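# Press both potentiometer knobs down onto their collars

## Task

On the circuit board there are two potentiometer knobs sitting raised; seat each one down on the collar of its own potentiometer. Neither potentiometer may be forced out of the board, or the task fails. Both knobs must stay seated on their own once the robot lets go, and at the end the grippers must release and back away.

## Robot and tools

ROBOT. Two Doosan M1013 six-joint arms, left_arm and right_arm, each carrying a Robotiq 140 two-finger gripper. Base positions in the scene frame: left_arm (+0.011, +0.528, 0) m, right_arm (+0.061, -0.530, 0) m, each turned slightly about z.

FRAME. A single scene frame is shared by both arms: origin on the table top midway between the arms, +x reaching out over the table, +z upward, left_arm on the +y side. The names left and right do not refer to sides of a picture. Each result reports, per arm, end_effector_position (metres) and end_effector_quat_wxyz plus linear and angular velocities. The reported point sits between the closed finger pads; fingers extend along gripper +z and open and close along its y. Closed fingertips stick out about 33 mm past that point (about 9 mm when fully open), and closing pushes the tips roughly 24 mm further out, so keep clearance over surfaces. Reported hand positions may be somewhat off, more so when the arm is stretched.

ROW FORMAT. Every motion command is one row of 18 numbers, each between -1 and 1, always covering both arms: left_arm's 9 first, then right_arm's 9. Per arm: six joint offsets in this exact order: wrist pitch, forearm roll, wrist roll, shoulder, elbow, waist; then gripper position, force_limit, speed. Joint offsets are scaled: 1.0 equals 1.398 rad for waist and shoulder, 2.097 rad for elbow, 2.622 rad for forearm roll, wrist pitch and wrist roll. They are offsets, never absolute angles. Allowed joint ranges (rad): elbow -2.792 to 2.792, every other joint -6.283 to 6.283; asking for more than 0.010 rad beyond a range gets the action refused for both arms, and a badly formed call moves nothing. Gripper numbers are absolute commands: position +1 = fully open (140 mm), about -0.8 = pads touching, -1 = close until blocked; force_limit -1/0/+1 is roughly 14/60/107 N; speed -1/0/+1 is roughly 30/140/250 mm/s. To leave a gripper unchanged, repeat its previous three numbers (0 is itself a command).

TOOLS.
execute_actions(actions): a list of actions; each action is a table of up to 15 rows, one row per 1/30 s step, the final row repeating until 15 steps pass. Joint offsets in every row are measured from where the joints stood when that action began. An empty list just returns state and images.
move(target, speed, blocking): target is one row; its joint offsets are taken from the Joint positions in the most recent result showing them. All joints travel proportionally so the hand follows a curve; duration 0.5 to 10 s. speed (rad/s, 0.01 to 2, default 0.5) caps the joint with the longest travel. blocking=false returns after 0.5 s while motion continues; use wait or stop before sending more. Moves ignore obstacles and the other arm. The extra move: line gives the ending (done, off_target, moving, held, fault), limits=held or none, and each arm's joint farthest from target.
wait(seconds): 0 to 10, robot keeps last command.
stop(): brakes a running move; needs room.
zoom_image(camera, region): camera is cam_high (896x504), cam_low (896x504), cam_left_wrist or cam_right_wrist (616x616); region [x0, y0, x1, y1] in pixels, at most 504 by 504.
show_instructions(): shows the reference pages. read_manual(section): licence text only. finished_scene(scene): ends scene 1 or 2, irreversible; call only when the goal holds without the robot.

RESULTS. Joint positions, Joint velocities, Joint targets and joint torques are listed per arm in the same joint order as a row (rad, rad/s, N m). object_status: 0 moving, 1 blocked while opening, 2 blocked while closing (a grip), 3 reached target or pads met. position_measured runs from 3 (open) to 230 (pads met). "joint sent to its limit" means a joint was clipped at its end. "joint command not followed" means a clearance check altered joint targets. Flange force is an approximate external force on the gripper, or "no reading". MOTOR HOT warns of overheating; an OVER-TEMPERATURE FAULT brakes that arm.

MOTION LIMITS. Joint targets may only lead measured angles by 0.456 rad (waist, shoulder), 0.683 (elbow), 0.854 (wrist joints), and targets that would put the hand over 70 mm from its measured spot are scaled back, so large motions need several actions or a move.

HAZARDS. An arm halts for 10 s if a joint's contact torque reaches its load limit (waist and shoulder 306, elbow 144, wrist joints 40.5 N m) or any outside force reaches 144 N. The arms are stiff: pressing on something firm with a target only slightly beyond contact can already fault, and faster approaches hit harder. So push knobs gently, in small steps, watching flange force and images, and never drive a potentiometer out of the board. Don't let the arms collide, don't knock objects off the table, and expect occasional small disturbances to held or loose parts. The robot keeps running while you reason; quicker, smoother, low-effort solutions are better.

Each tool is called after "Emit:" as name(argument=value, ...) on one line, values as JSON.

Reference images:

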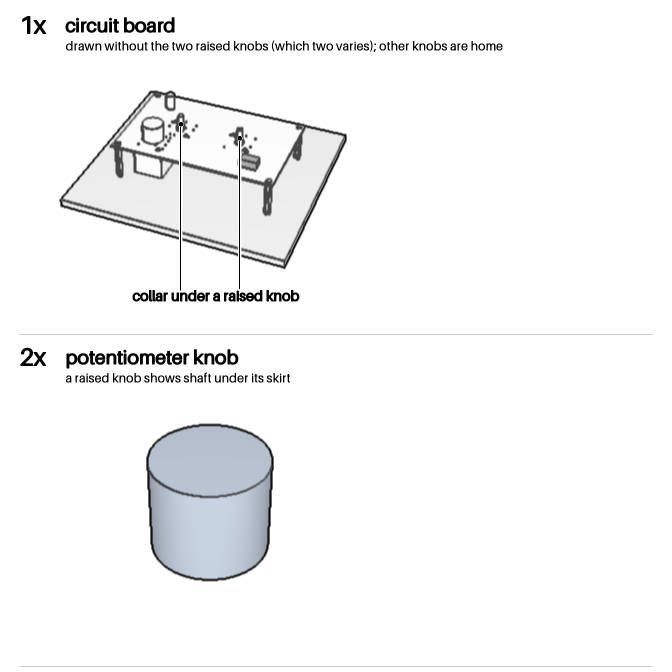

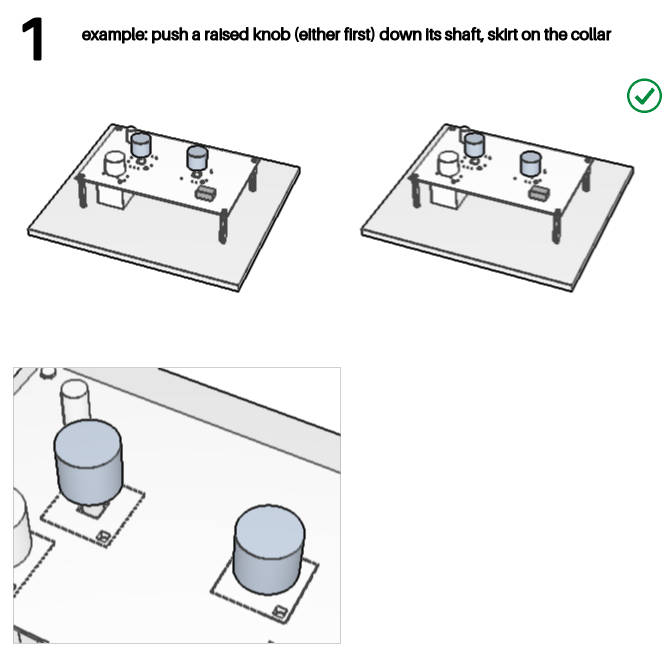

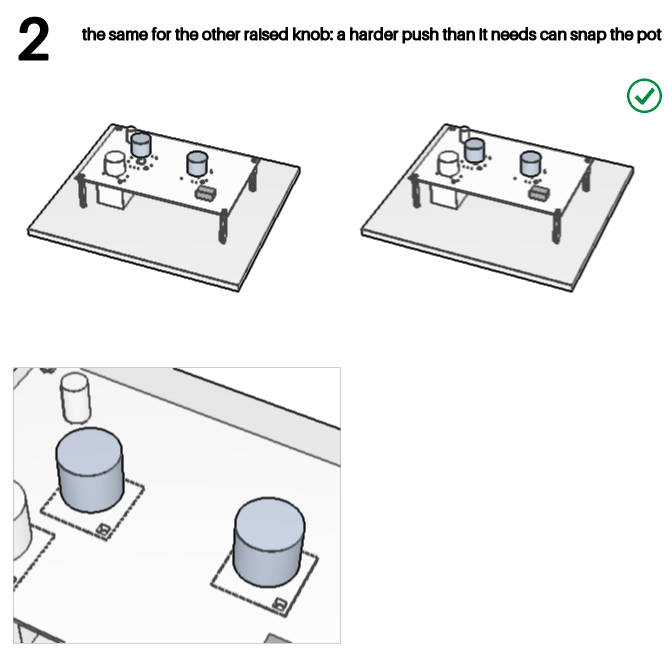

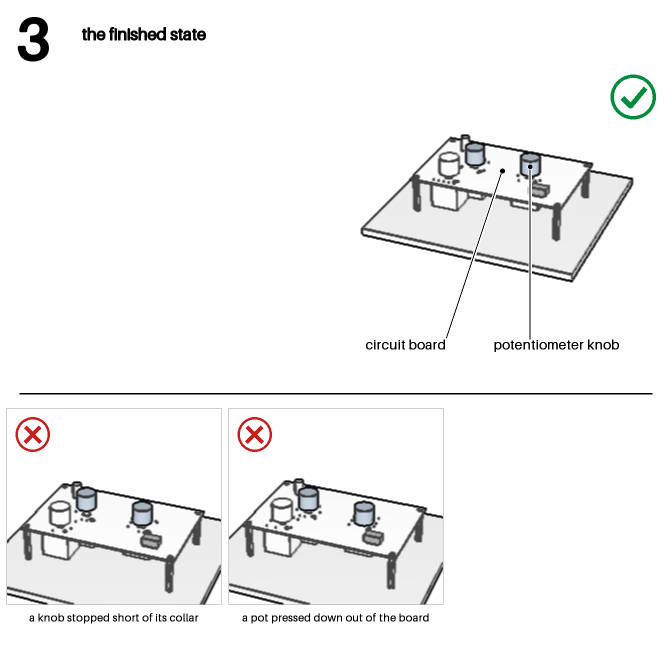

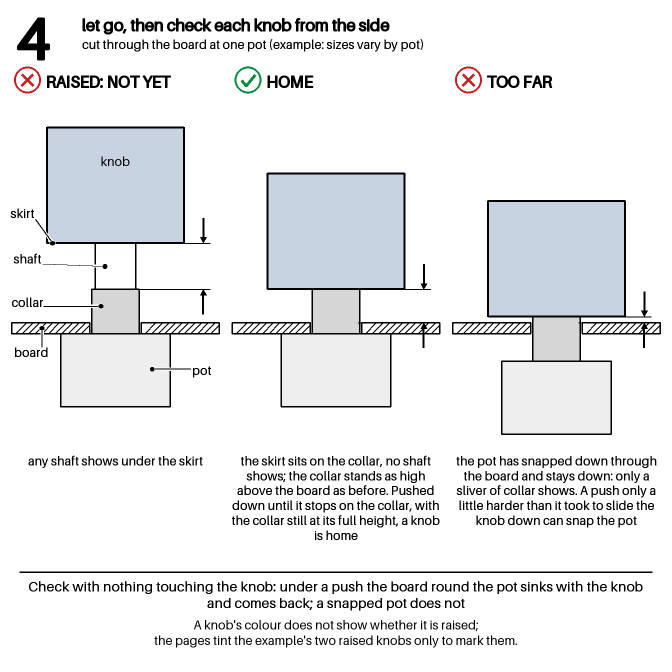

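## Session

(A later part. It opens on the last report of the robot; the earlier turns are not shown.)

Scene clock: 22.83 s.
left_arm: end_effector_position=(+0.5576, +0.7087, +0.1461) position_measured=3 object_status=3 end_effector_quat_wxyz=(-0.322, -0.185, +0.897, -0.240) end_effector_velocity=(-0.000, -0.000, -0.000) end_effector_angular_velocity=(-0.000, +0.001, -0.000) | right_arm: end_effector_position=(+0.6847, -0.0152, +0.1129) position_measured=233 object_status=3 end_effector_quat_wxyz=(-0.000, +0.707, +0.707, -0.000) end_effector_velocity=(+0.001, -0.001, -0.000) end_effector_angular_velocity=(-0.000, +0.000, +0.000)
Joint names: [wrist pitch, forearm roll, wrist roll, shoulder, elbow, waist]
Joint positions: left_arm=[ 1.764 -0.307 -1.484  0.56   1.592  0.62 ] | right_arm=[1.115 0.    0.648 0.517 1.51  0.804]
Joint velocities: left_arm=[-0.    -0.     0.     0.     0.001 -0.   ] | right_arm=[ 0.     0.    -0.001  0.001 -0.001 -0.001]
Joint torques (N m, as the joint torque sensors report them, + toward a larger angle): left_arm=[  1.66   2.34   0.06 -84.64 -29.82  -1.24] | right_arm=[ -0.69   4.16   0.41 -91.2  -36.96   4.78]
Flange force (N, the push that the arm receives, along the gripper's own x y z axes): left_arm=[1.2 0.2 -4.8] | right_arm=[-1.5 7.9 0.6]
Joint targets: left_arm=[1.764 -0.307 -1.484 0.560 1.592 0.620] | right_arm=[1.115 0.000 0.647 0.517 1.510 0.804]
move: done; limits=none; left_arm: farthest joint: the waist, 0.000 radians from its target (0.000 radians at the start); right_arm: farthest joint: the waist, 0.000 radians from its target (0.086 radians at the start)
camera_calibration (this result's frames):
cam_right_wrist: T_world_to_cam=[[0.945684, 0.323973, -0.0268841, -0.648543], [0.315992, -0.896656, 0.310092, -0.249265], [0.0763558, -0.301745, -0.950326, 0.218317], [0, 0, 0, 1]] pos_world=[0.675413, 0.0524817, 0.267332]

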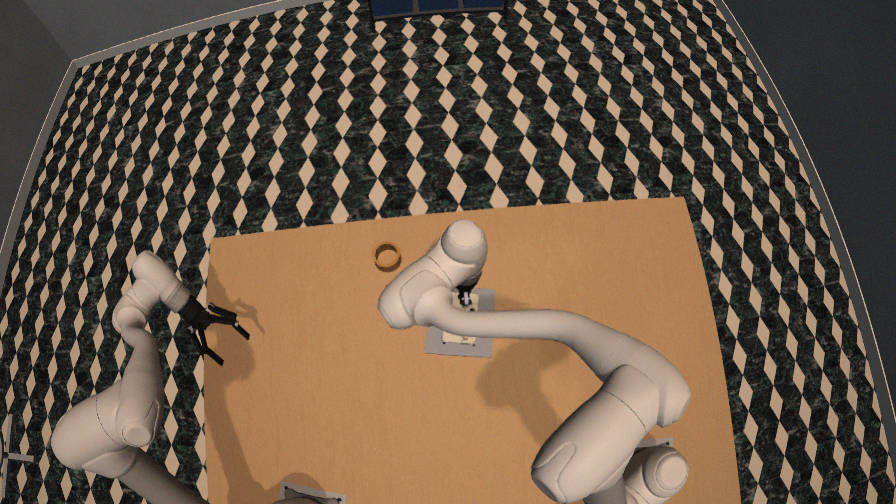

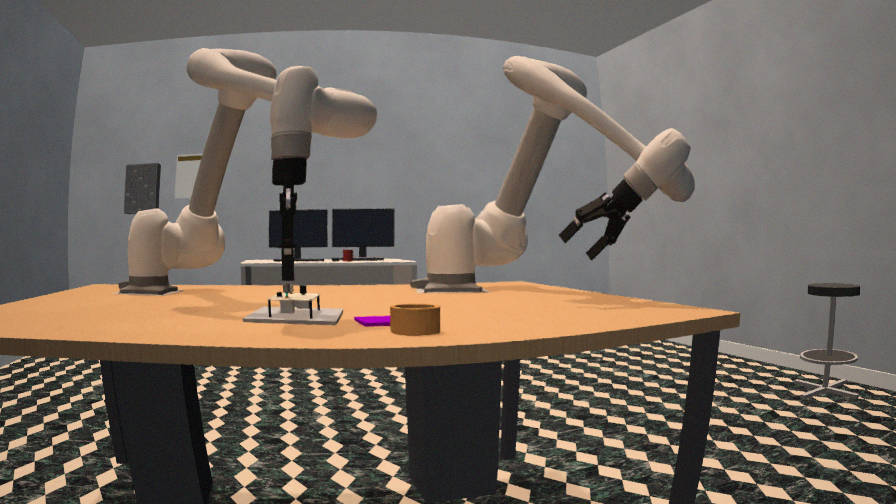

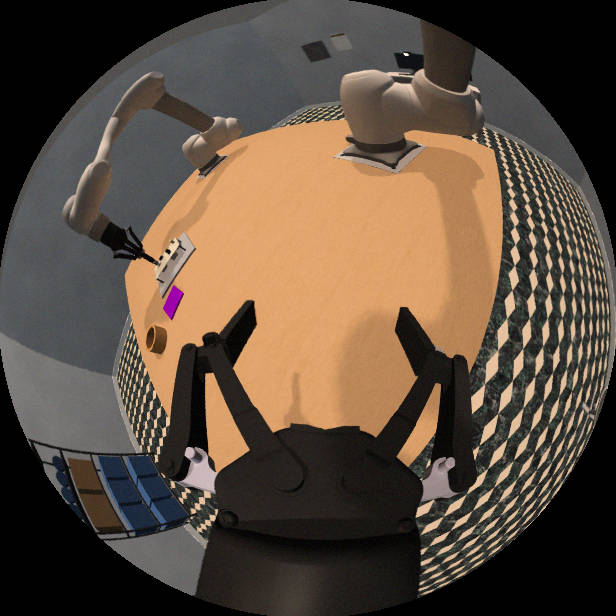

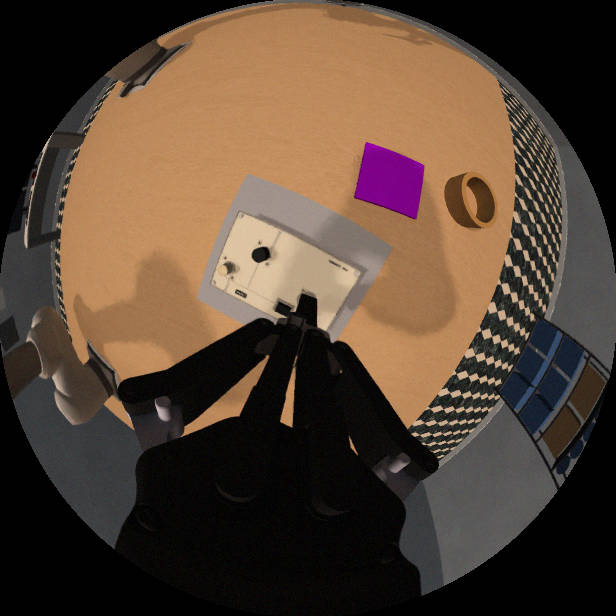

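Emit:
move(target=[0,0,0,0,0,0,1,0,0,-0.00829,0,0,0.0072,0.00557,0,-1,0,0], speed=0.015)

Emit:
zoom_image(camera="cam_low", region=[270, 260, 320, 310])

Scene clock: 25.10 s.
left_arm: end_effector_position=(+0.5576, +0.7087, +0.1461) position_measured=3 object_status=3 end_effector_quat_wxyz=(-0.322, -0.185, +0.897, -0.240) end_effector_velocity=(-0.000, -0.000, -0.001) end_effector_angular_velocity=(-0.001, +0.001, -0.000) | right_arm: end_effector_position=(+0.6847, -0.0153, +0.0990) position_measured=233 object_status=3 end_effector_quat_wxyz=(-0.000, +0.707, +0.707, -0.000) end_effector_velocity=(+0.000, +0.001, -0.001) end_effector_angular_velocity=(+0.002, -0.001, -0.002)
Joint names: [wrist pitch, forearm roll, wrist roll, shoulder, elbow, waist]
Joint positions: left_arm=[ 1.764 -0.307 -1.484  0.56   1.592  0.62 ] | right_arm=[1.093 0.    0.648 0.527 1.522 0.804]
Joint velocities: left_arm=[-0.     0.    -0.     0.001  0.001 -0.   ] | right_arm=[-0.003  0.001  0.001  0.001  0.     0.   ]
Joint torques (N m, as the joint torque sensors report them, + toward a larger angle): left_arm=[  1.63   2.32   0.04 -84.8  -29.21  -0.58] | right_arm=[ -1.     4.41  -0.08 -80.85 -31.66   2.92]
Flange force (N, the push that the arm receives, along the gripper's own x y z axes): left_arm=[-0.3 -0.7 -5.9] | right_arm=[-1.7 3.4 -12.1]
Joint targets: left_arm=[1.764 -0.307 -1.484 0.560 1.592 0.620] | right_arm=[1.093 0.000 0.648 0.527 1.522 0.804]
move: done; limits=none; left_arm: farthest joint: the waist, 0.000 radians from its target (0.000 radians at the start); right_arm: farthest joint: the waist, 0.000 radians from its target (0.000 radians at the start)
camera_calibration (this result's frames):
cam_left_wrist: T_world_to_cam=[[-0.570926, 0.7306, -0.374522, -0.117245], [0.819002, 0.475003, -0.321882, -0.736755], [-0.0572679, -0.490505, -0.869554, 0.683675], [0, 0, 0, 1]] pos_world=[0.575618, 0.770967, 0.313434]
cam_right_wrist: T_world_to_cam=[[0.945708, 0.323905, -0.0268666, -0.648911], [0.315923, -0.896682, 0.310087, -0.244993], [0.076348, -0.30174, -0.950328, 0.205091], [0, 0, 0, 1]] pos_world=[0.675421, 0.0523887, 0.253439]

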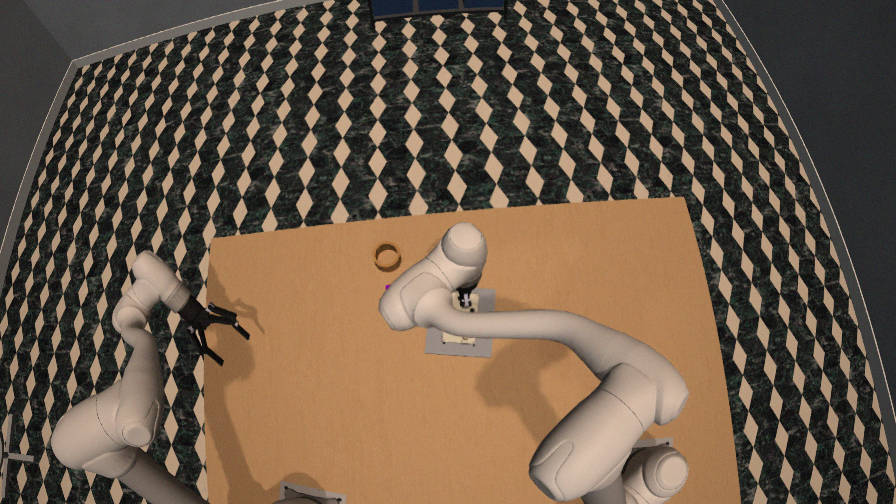

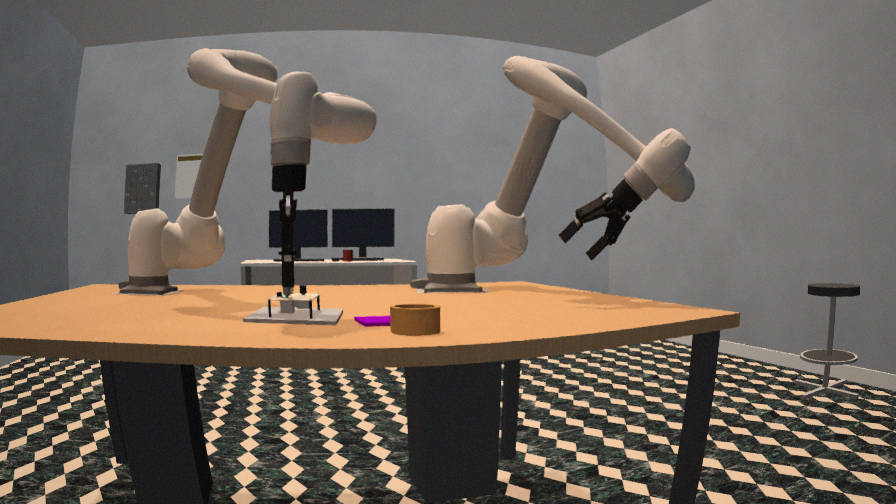

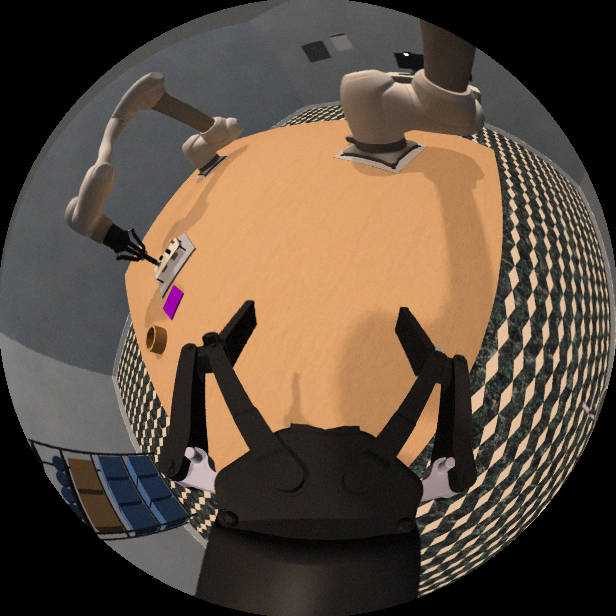

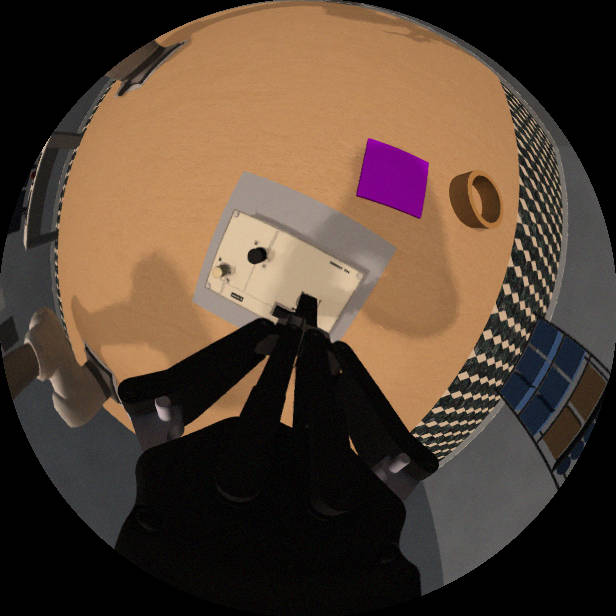

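Region (270, 260, 320, 310) of cam_low's 896x504 image, scaled by 10.080, with more detail than that image has.

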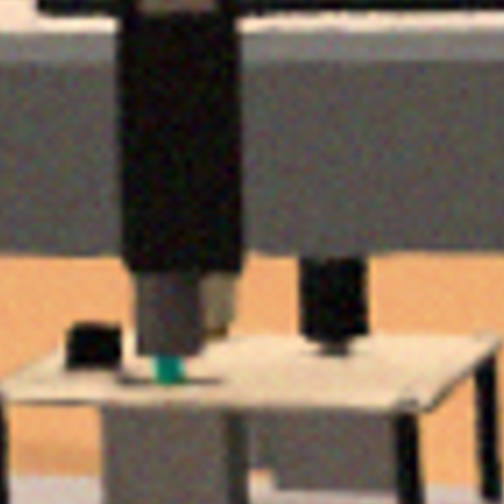

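Emit:
move(target=[0,0,0,0,0,0,1,0,0,-0.00178,0,0,0.00154,0.00119,0,-1,0,0], speed=0.01)

Emit:
zoom_image(camera="cam_low", region=[270, 260, 320, 310])

Scene clock: 26.17 s.
left_arm: end_effector_position=(+0.5576, +0.7087, +0.1461) position_measured=3 object_status=3 end_effector_quat_wxyz=(-0.322, -0.185, +0.897, -0.240) end_effector_velocity=(-0.000, +0.000, +0.000) end_effector_angular_velocity=(-0.000, +0.001, +0.001) | right_arm: end_effector_position=(+0.6846, -0.0153, +0.0960) position_measured=233 object_status=3 end_effector_quat_wxyz=(-0.000, +0.707, +0.707, +0.000) end_effector_velocity=(-0.000, -0.000, -0.001) end_effector_angular_velocity=(+0.000, -0.000, +0.001)
Joint names: [wrist pitch, forearm roll, wrist roll, shoulder, elbow, waist]
Joint positions: left_arm=[ 1.764 -0.307 -1.484  0.56   1.592  0.62 ] | right_arm=[1.089 0.    0.648 0.529 1.524 0.804]
Joint velocities: left_arm=[ 0.001  0.    -0.    -0.     0.     0.001] | right_arm=[-0.002  0.    -0.001  0.     0.001 -0.   ]
Joint torques (N m, as the joint torque sensors report them, + toward a larger angle): left_arm=[  1.79   2.47  -0.03 -84.48 -29.24  -1.33] | right_arm=[ -0.35   4.25   0.14 -80.49 -30.27   4.38]
Flange force (N, the push that the arm receives, along the gripper's own x y z axes): left_arm=[1.0 0.4 -6.0] | right_arm=[-2.3 6.0 -12.4]
Joint targets: left_arm=[1.764 -0.307 -1.484 0.560 1.592 0.620] | right_arm=[1.088 0.000 0.648 0.529 1.524 0.804]
move: done; limits=none; left_arm: farthest joint: the waist, 0.000 radians from its target (0.000 radians at the start); right_arm: farthest joint: the waist, 0.000 radians from its target (0.000 radians at the start)
camera_calibration (this result's frames):
cam_left_wrist: T_world_to_cam=[[-0.570926, 0.7306, -0.374523, -0.117245], [0.819002, 0.475003, -0.321882, -0.736755], [-0.0572678, -0.490505, -0.869554, 0.683675], [0, 0, 0, 1]] pos_world=[0.575618, 0.770967, 0.313434]
cam_right_wrist: T_world_to_cam=[[0.945693, 0.32395, -0.0268486, -0.648924], [0.315961, -0.896671, 0.310082, -0.244067], [0.0763767, -0.301725, -0.950331, 0.202286], [0, 0, 0, 1]] pos_world=[0.675348, 0.0524064, 0.250496]

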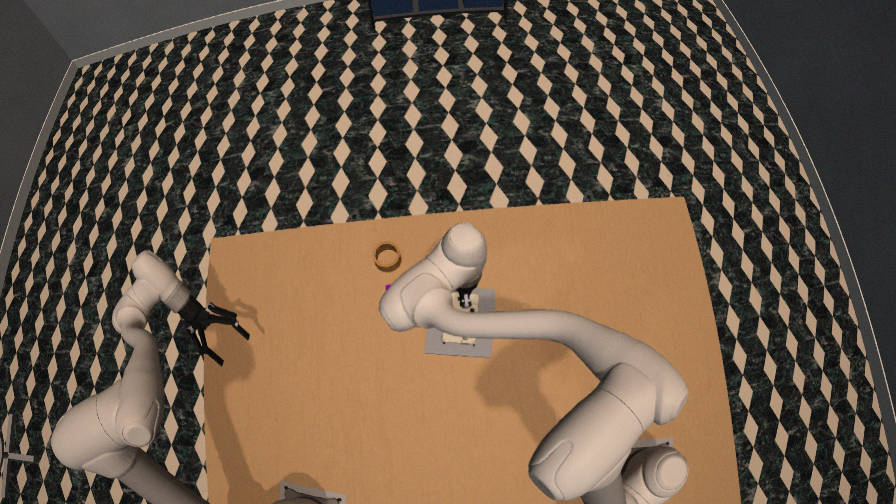

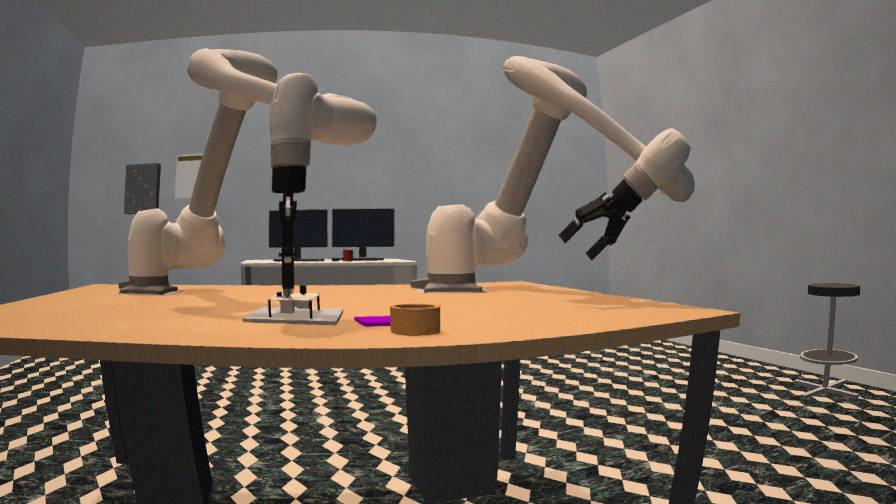

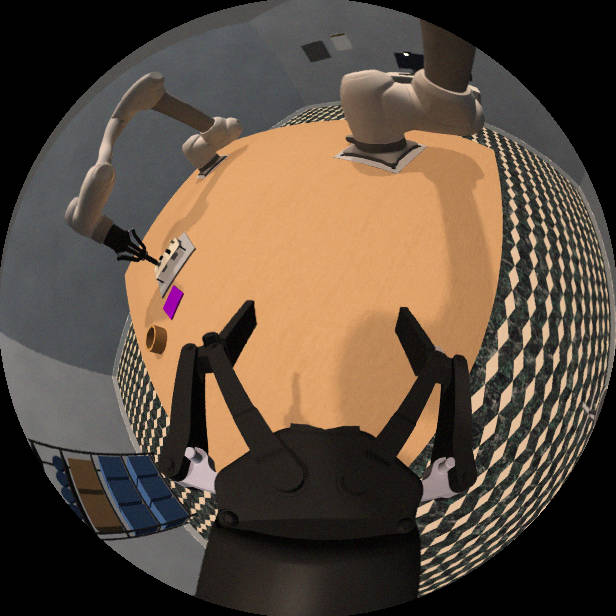

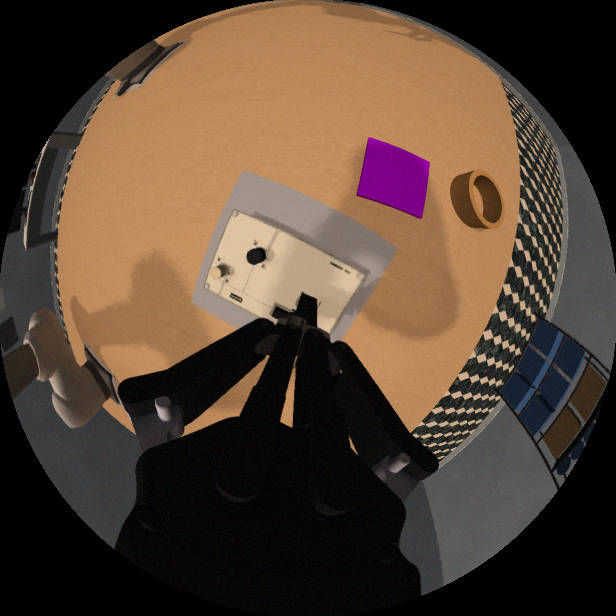

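Region (270, 260, 320, 310) of cam_low's 896x504 image, scaled by 10.080, with more detail than that image has.

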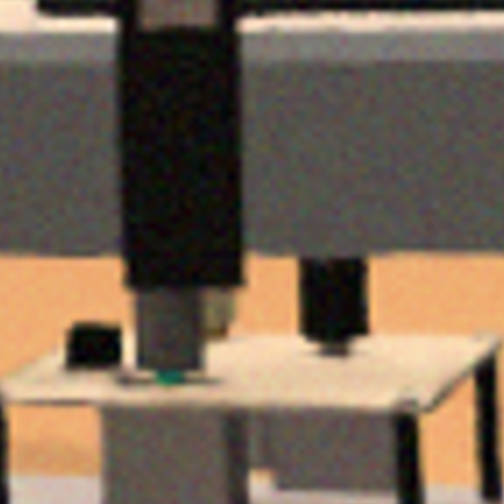

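Emit:
move(target=[0,0,0,0,0,0,1,0,0,-0.00124,0,0,0.00108,0.00084,0,-1,0,0], speed=0.01)

Emit:
zoom_image(camera="cam_low", region=[270, 260, 320, 310])

Scene clock: 27.07 s.
left_arm: end_effector_position=(+0.5576, +0.7087, +0.1461) position_measured=3 object_status=3 end_effector_quat_wxyz=(-0.322, -0.185, +0.897, -0.240) end_effector_velocity=(+0.000, +0.000, +0.000) end_effector_angular_velocity=(-0.000, +0.001, +0.000) | right_arm: end_effector_position=(+0.6846, -0.0153, +0.0940) position_measured=233 object_status=3 end_effector_quat_wxyz=(-0.000, +0.707, +0.707, -0.000) end_effector_velocity=(-0.000, -0.000, -0.000) end_effector_angular_velocity=(-0.000, +0.000, +0.001)
Joint names: [wrist pitch, forearm roll, wrist roll, shoulder, elbow, waist]
Joint positions: left_arm=[ 1.764 -0.307 -1.484  0.56   1.592  0.62 ] | right_arm=[1.085 0.    0.648 0.53  1.526 0.804]
Joint velocities: left_arm=[ 0.001 -0.    -0.     0.    -0.001 -0.   ] | right_arm=[-0.    -0.    -0.001 -0.     0.001  0.   ]
Joint torques (N m, as the joint torque sensors report them, + toward a larger angle): left_arm=[  1.58   2.33  -0.08 -85.26 -29.72  -1.2 ] | right_arm=[  0.14   4.34   0.04 -80.31 -29.25   3.05]
Flange force (N, the push that the arm receives, along the gripper's own x y z axes): left_arm=[0.0 0.5 -5.7] | right_arm=[0.0 6.0 -12.5]
Joint targets: left_arm=[1.764 -0.307 -1.484 0.560 1.592 0.620] | right_arm=[1.085 0.000 0.648 0.530 1.526 0.804]
move: done; limits=none; left_arm: farthest joint: the waist, 0.000 radians from its target (0.000 radians at the start); right_arm: farthest joint: the waist, 0.000 radians from its target (0.000 radians at the start)
camera_calibration (this result's frames):
cam_left_wrist: T_world_to_cam=[[-0.570926, 0.7306, -0.374522, -0.117245], [0.819002, 0.475003, -0.321882, -0.736755], [-0.0572679, -0.490505, -0.869554, 0.683675], [0, 0, 0, 1]] pos_world=[0.575618, 0.770967, 0.313434]
cam_right_wrist: T_world_to_cam=[[0.945693, 0.32395, -0.0268641, -0.648933], [0.315965, -0.896667, 0.310086, -0.243442], [0.0763644, -0.301735, -0.950329, 0.200324], [0, 0, 0, 1]] pos_world=[0.675312, 0.0523796, 0.248429]

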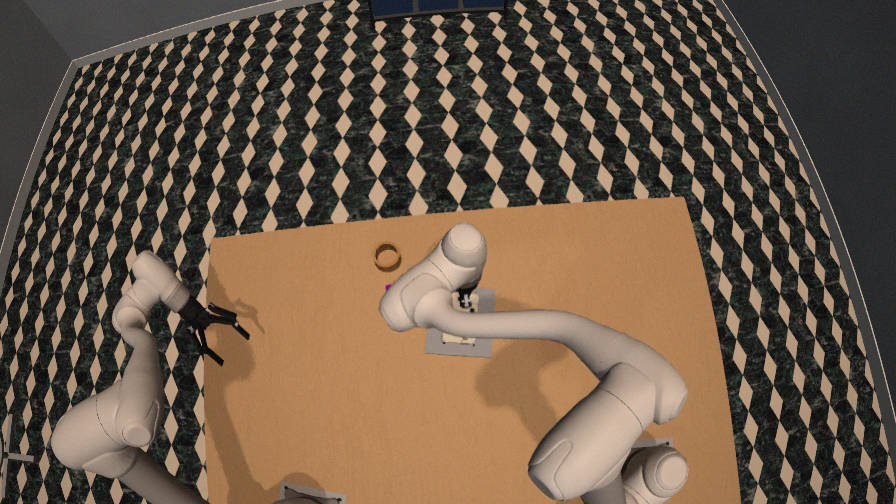

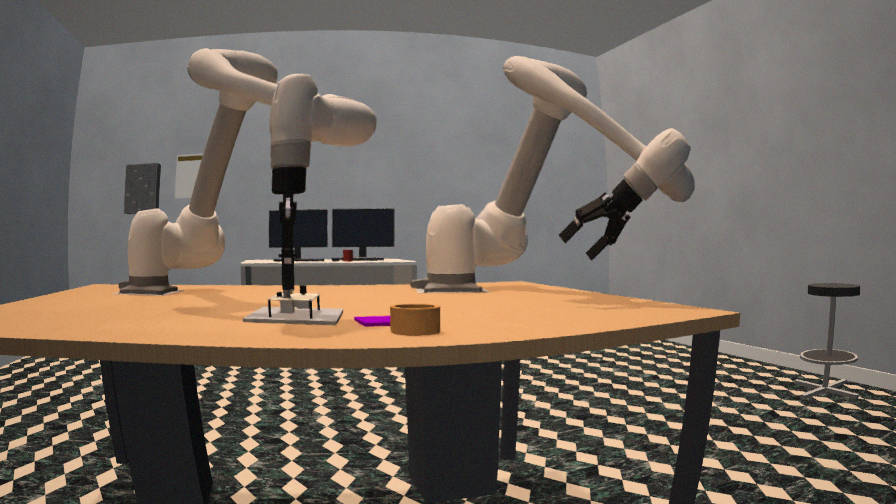

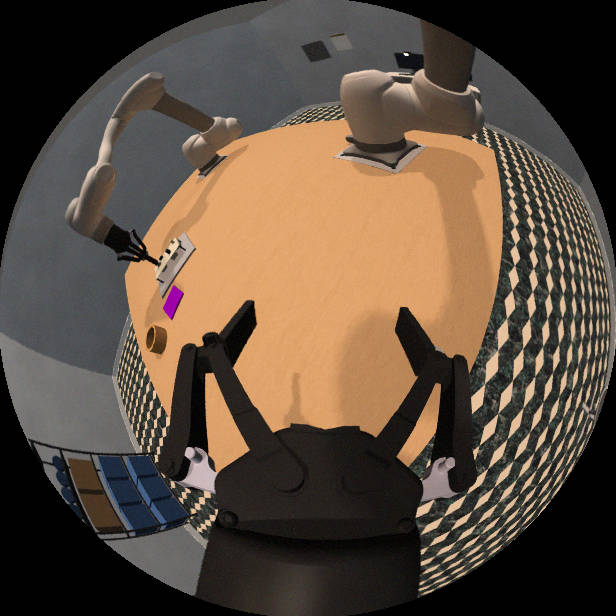

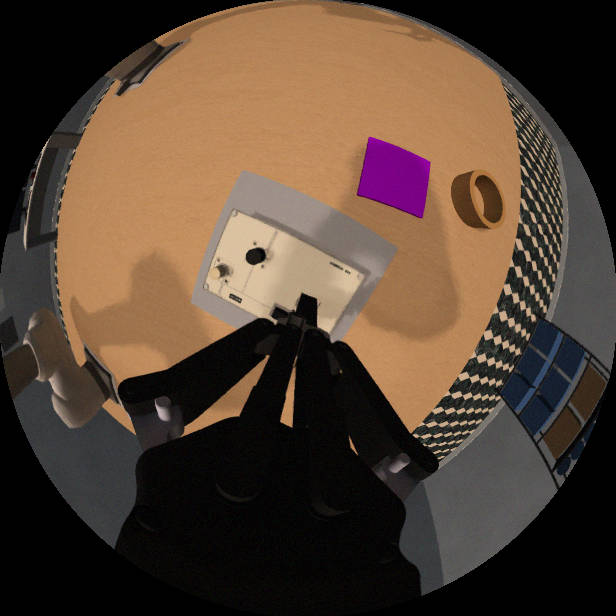

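Region (270, 260, 320, 310) of cam_low's 896x504 image, scaled by 10.080, with more detail than that image has.

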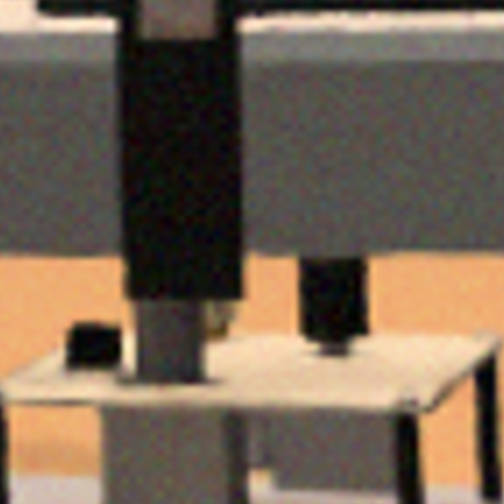

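Emit:
move(target=[0,0,0,0,0,0,1,0,0,-0.00047,0,0,0.00041,0.00032,0,-1,0,0], speed=0.01)

Scene clock: 27.90 s.
left_arm: end_effector_position=(+0.5576, +0.7087, +0.1461) position_measured=3 object_status=3 end_effector_quat_wxyz=(-0.322, -0.185, +0.897, -0.240) end_effector_velocity=(+0.000, -0.000, +0.000) end_effector_angular_velocity=(+0.000, -0.001, -0.000) | right_arm: end_effector_position=(+0.6846, -0.0153, +0.0932) position_measured=233 object_status=3 end_effector_quat_wxyz=(-0.000, +0.707, +0.707, -0.000) end_effector_velocity=(+0.000, +0.000, +0.000) end_effector_angular_velocity=(+0.000, +0.000, -0.001)
Joint names: [wrist pitch, forearm roll, wrist roll, shoulder, elbow, waist]
Joint positions: left_arm=[ 1.764 -0.307 -1.484  0.56   1.592  0.62 ] | right_arm=[1.084 0.    0.648 0.531 1.527 0.804]
Joint velocities: left_arm=[ 0.     0.    -0.     0.    -0.001 -0.   ] | right_arm=[ 0.     0.     0.001  0.    -0.001  0.   ]
Joint torques (N m, as the joint torque sensors report them, + toward a larger angle): left_arm=[  1.78   2.42  -0.08 -85.87 -29.5   -1.71] | right_arm=[ -0.22   4.19  -0.5  -78.27 -28.34   5.35]
Flange force (N, the push that the arm receives, along the gripper's own x y z axes): left_arm=[-1.2 1.2 -6.1] | right_arm=[-2.0 7.0 -15.3]
Joint targets: left_arm=[1.764 -0.307 -1.484 0.560 1.592 0.620] | right_arm=[1.084 0.000 0.648 0.531 1.527 0.804]
move: done; limits=none; left_arm: farthest joint: the waist, 0.000 radians from its target (0.000 radians at the start); right_arm: farthest joint: the waist, 0.000 radians from its target (0.000 radians at the start)
camera_calibration (this result's frames):
cam_left_wrist: T_world_to_cam=[[-0.570926, 0.7306, -0.374522, -0.117245], [0.819002, 0.475003, -0.321882, -0.736755], [-0.057268, -0.490506, -0.869554, 0.683676], [0, 0, 0, 1]] pos_world=[0.575618, 0.770967, 0.313434]
cam_right_wrist: T_world_to_cam=[[0.945693, 0.32395, -0.0268635, -0.648936], [0.315964, -0.896668, 0.310086, -0.243206], [0.0763647, -0.301734, -0.950329, 0.199582], [0, 0, 0, 1]] pos_world=[0.675298, 0.0523687, 0.24765]

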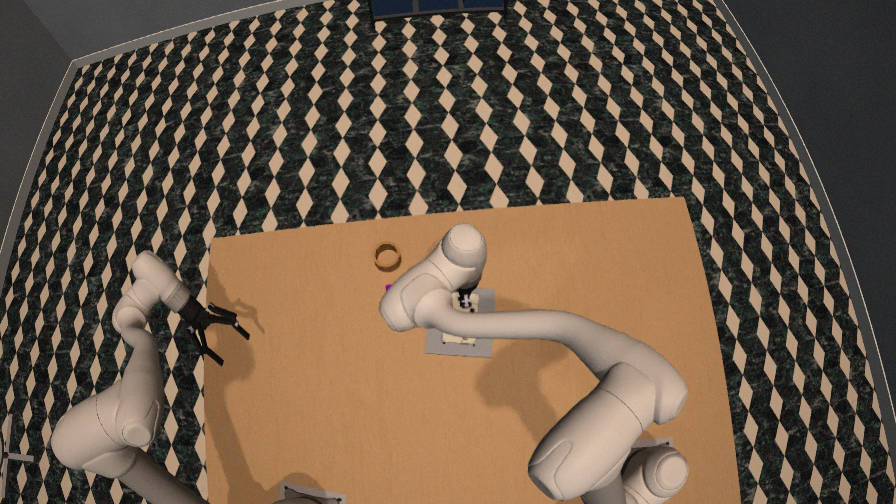

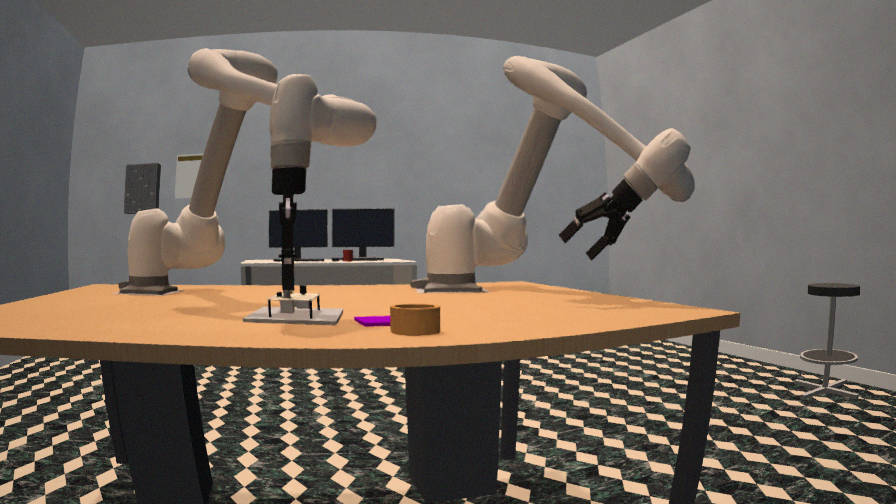

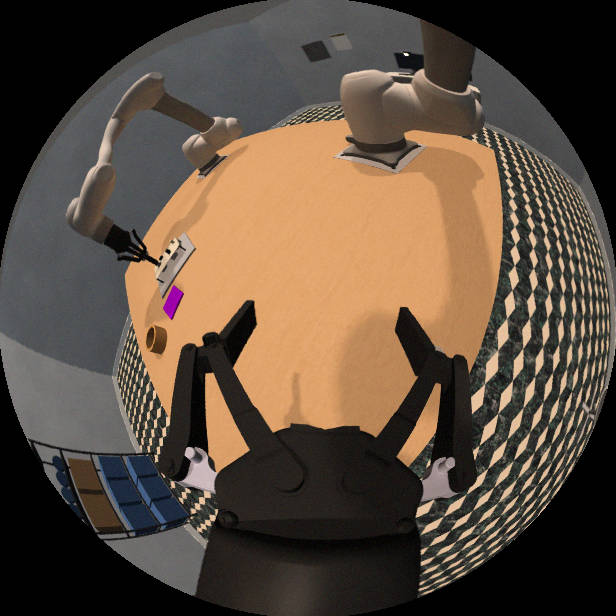

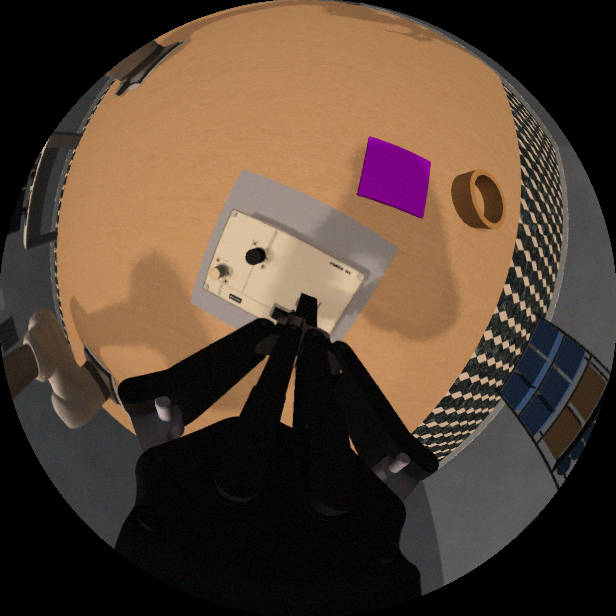

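Emit:
move(target=[0,0,0,0,0,0,1,0,0,0.0148,0,0,-0.01285,-0.00995,0,-1,0,0], speed=0.06)

Emit:
zoom_image(camera="cam_low", region=[270, 260, 320, 310])

Scene clock: 29.07 s.
left_arm: end_effector_position=(+0.5576, +0.7087, +0.1461) position_measured=3 object_status=3 end_effector_quat_wxyz=(-0.322, -0.185, +0.897, -0.240) end_effector_velocity=(+0.000, -0.000, +0.000) end_effector_angular_velocity=(+0.000, -0.001, -0.001) | right_arm: end_effector_position=(+0.6847, -0.0153, +0.1181) position_measured=233 object_status=3 end_effector_quat_wxyz=(-0.000, +0.707, +0.707, -0.000) end_effector_velocity=(+0.001, +0.001, +0.001) end_effector_angular_velocity=(+0.002, -0.001, -0.000)
Joint names: [wrist pitch, forearm roll, wrist roll, shoulder, elbow, waist]
Joint positions: left_arm=[ 1.764 -0.307 -1.484  0.56   1.592  0.62 ] | right_arm=[1.123 0.    0.648 0.513 1.506 0.804]
Joint velocities: left_arm=[-0.     0.     0.     0.    -0.001 -0.001] | right_arm=[ 0.     0.001 -0.    -0.    -0.002 -0.   ]
Joint torques (N m, as the joint torque sensors report them, + toward a larger angle): left_arm=[  1.74   2.5   -0.02 -84.66 -29.85   0.01] | right_arm=[  0.17   4.03  -0.24 -92.64 -37.07   4.34]
Flange force (N, the push that the arm receives, along the gripper's own x y z axes): left_arm=[1.0 -1.3 -4.5] | right_arm=[0.7 8.8 2.8]
Joint targets: left_arm=[1.764 -0.307 -1.484 0.560 1.592 0.620] | right_arm=[1.123 0.000 0.648 0.513 1.506 0.804]
move: done; limits=none; left_arm: farthest joint: the waist, 0.000 radians from its target (0.000 radians at the start); right_arm: farthest joint: the waist, 0.000 radians from its target (0.000 radians at the start)
camera_calibration (this result's frames):
cam_left_wrist: T_world_to_cam=[[-0.570926, 0.7306, -0.374522, -0.117245], [0.819002, 0.475003, -0.321882, -0.736755], [-0.057268, -0.490505, -0.869554, 0.683675], [0, 0, 0, 1]] pos_world=[0.575618, 0.770967, 0.313434]
cam_right_wrist: T_world_to_cam=[[0.945693, 0.32395, -0.0268563, -0.648389], [0.315963, -0.896669, 0.310084, -0.250879], [0.0763705, -0.30173, -0.95033, 0.223227], [0, 0, 0, 1]] pos_world=[0.675398, 0.0524441, 0.272519]

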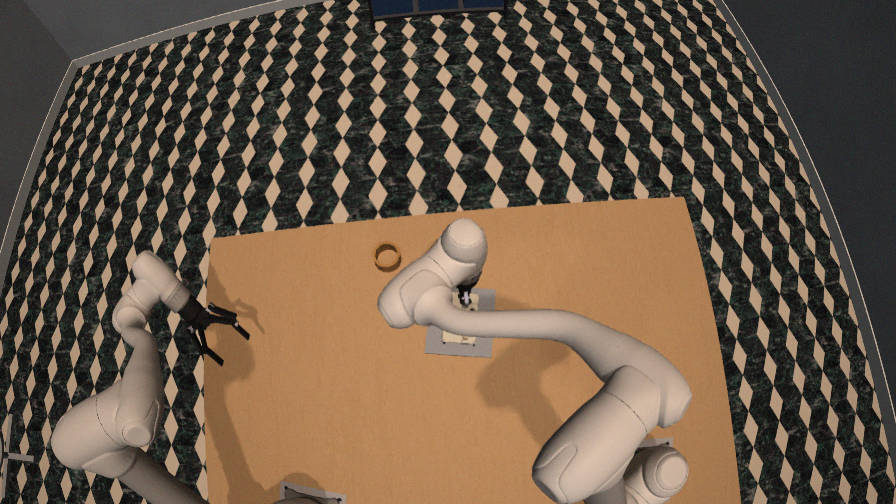

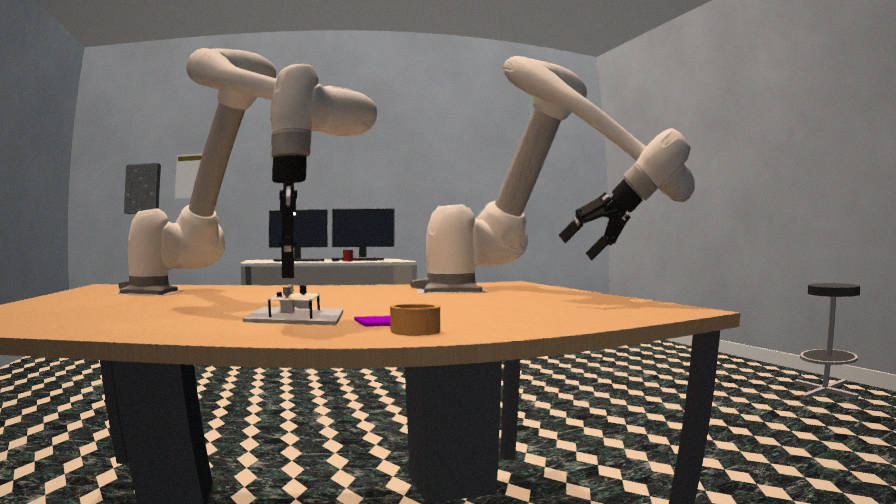

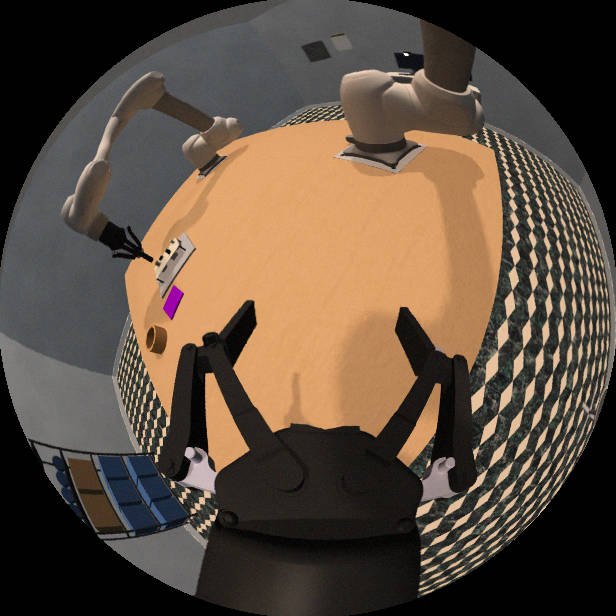

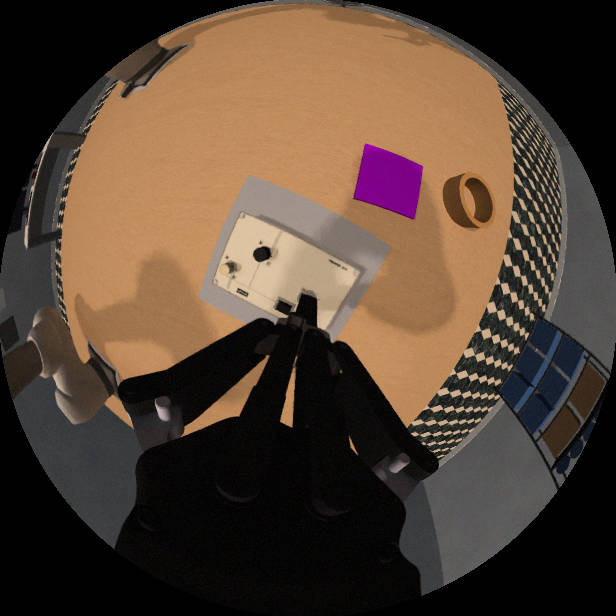

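Region (270, 260, 320, 310) of cam_low's 896x504 image, scaled by 10.080, with more detail than that image has.

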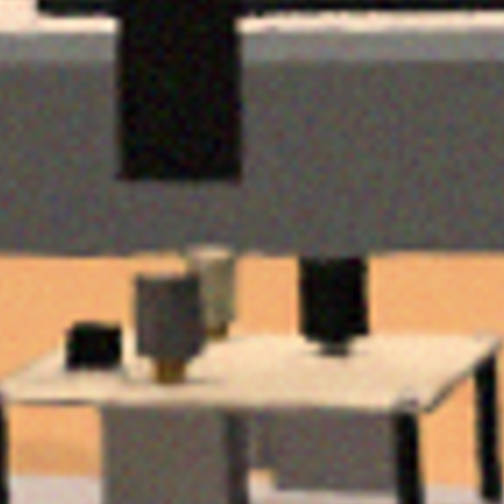

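Emit:
zoom_image(camera="cam_low", region=[280, 285, 310, 301])

Region (280, 285, 310, 301) of cam_low's 896x504 image, scaled by 16.800, with more detail than that image has; it fills the top 269 rows of this view, and the rest is white.

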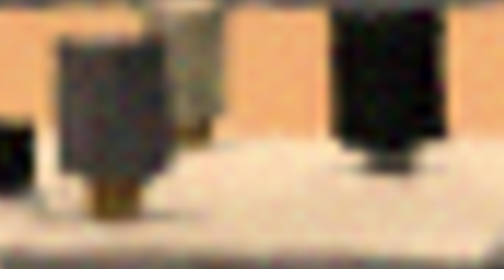

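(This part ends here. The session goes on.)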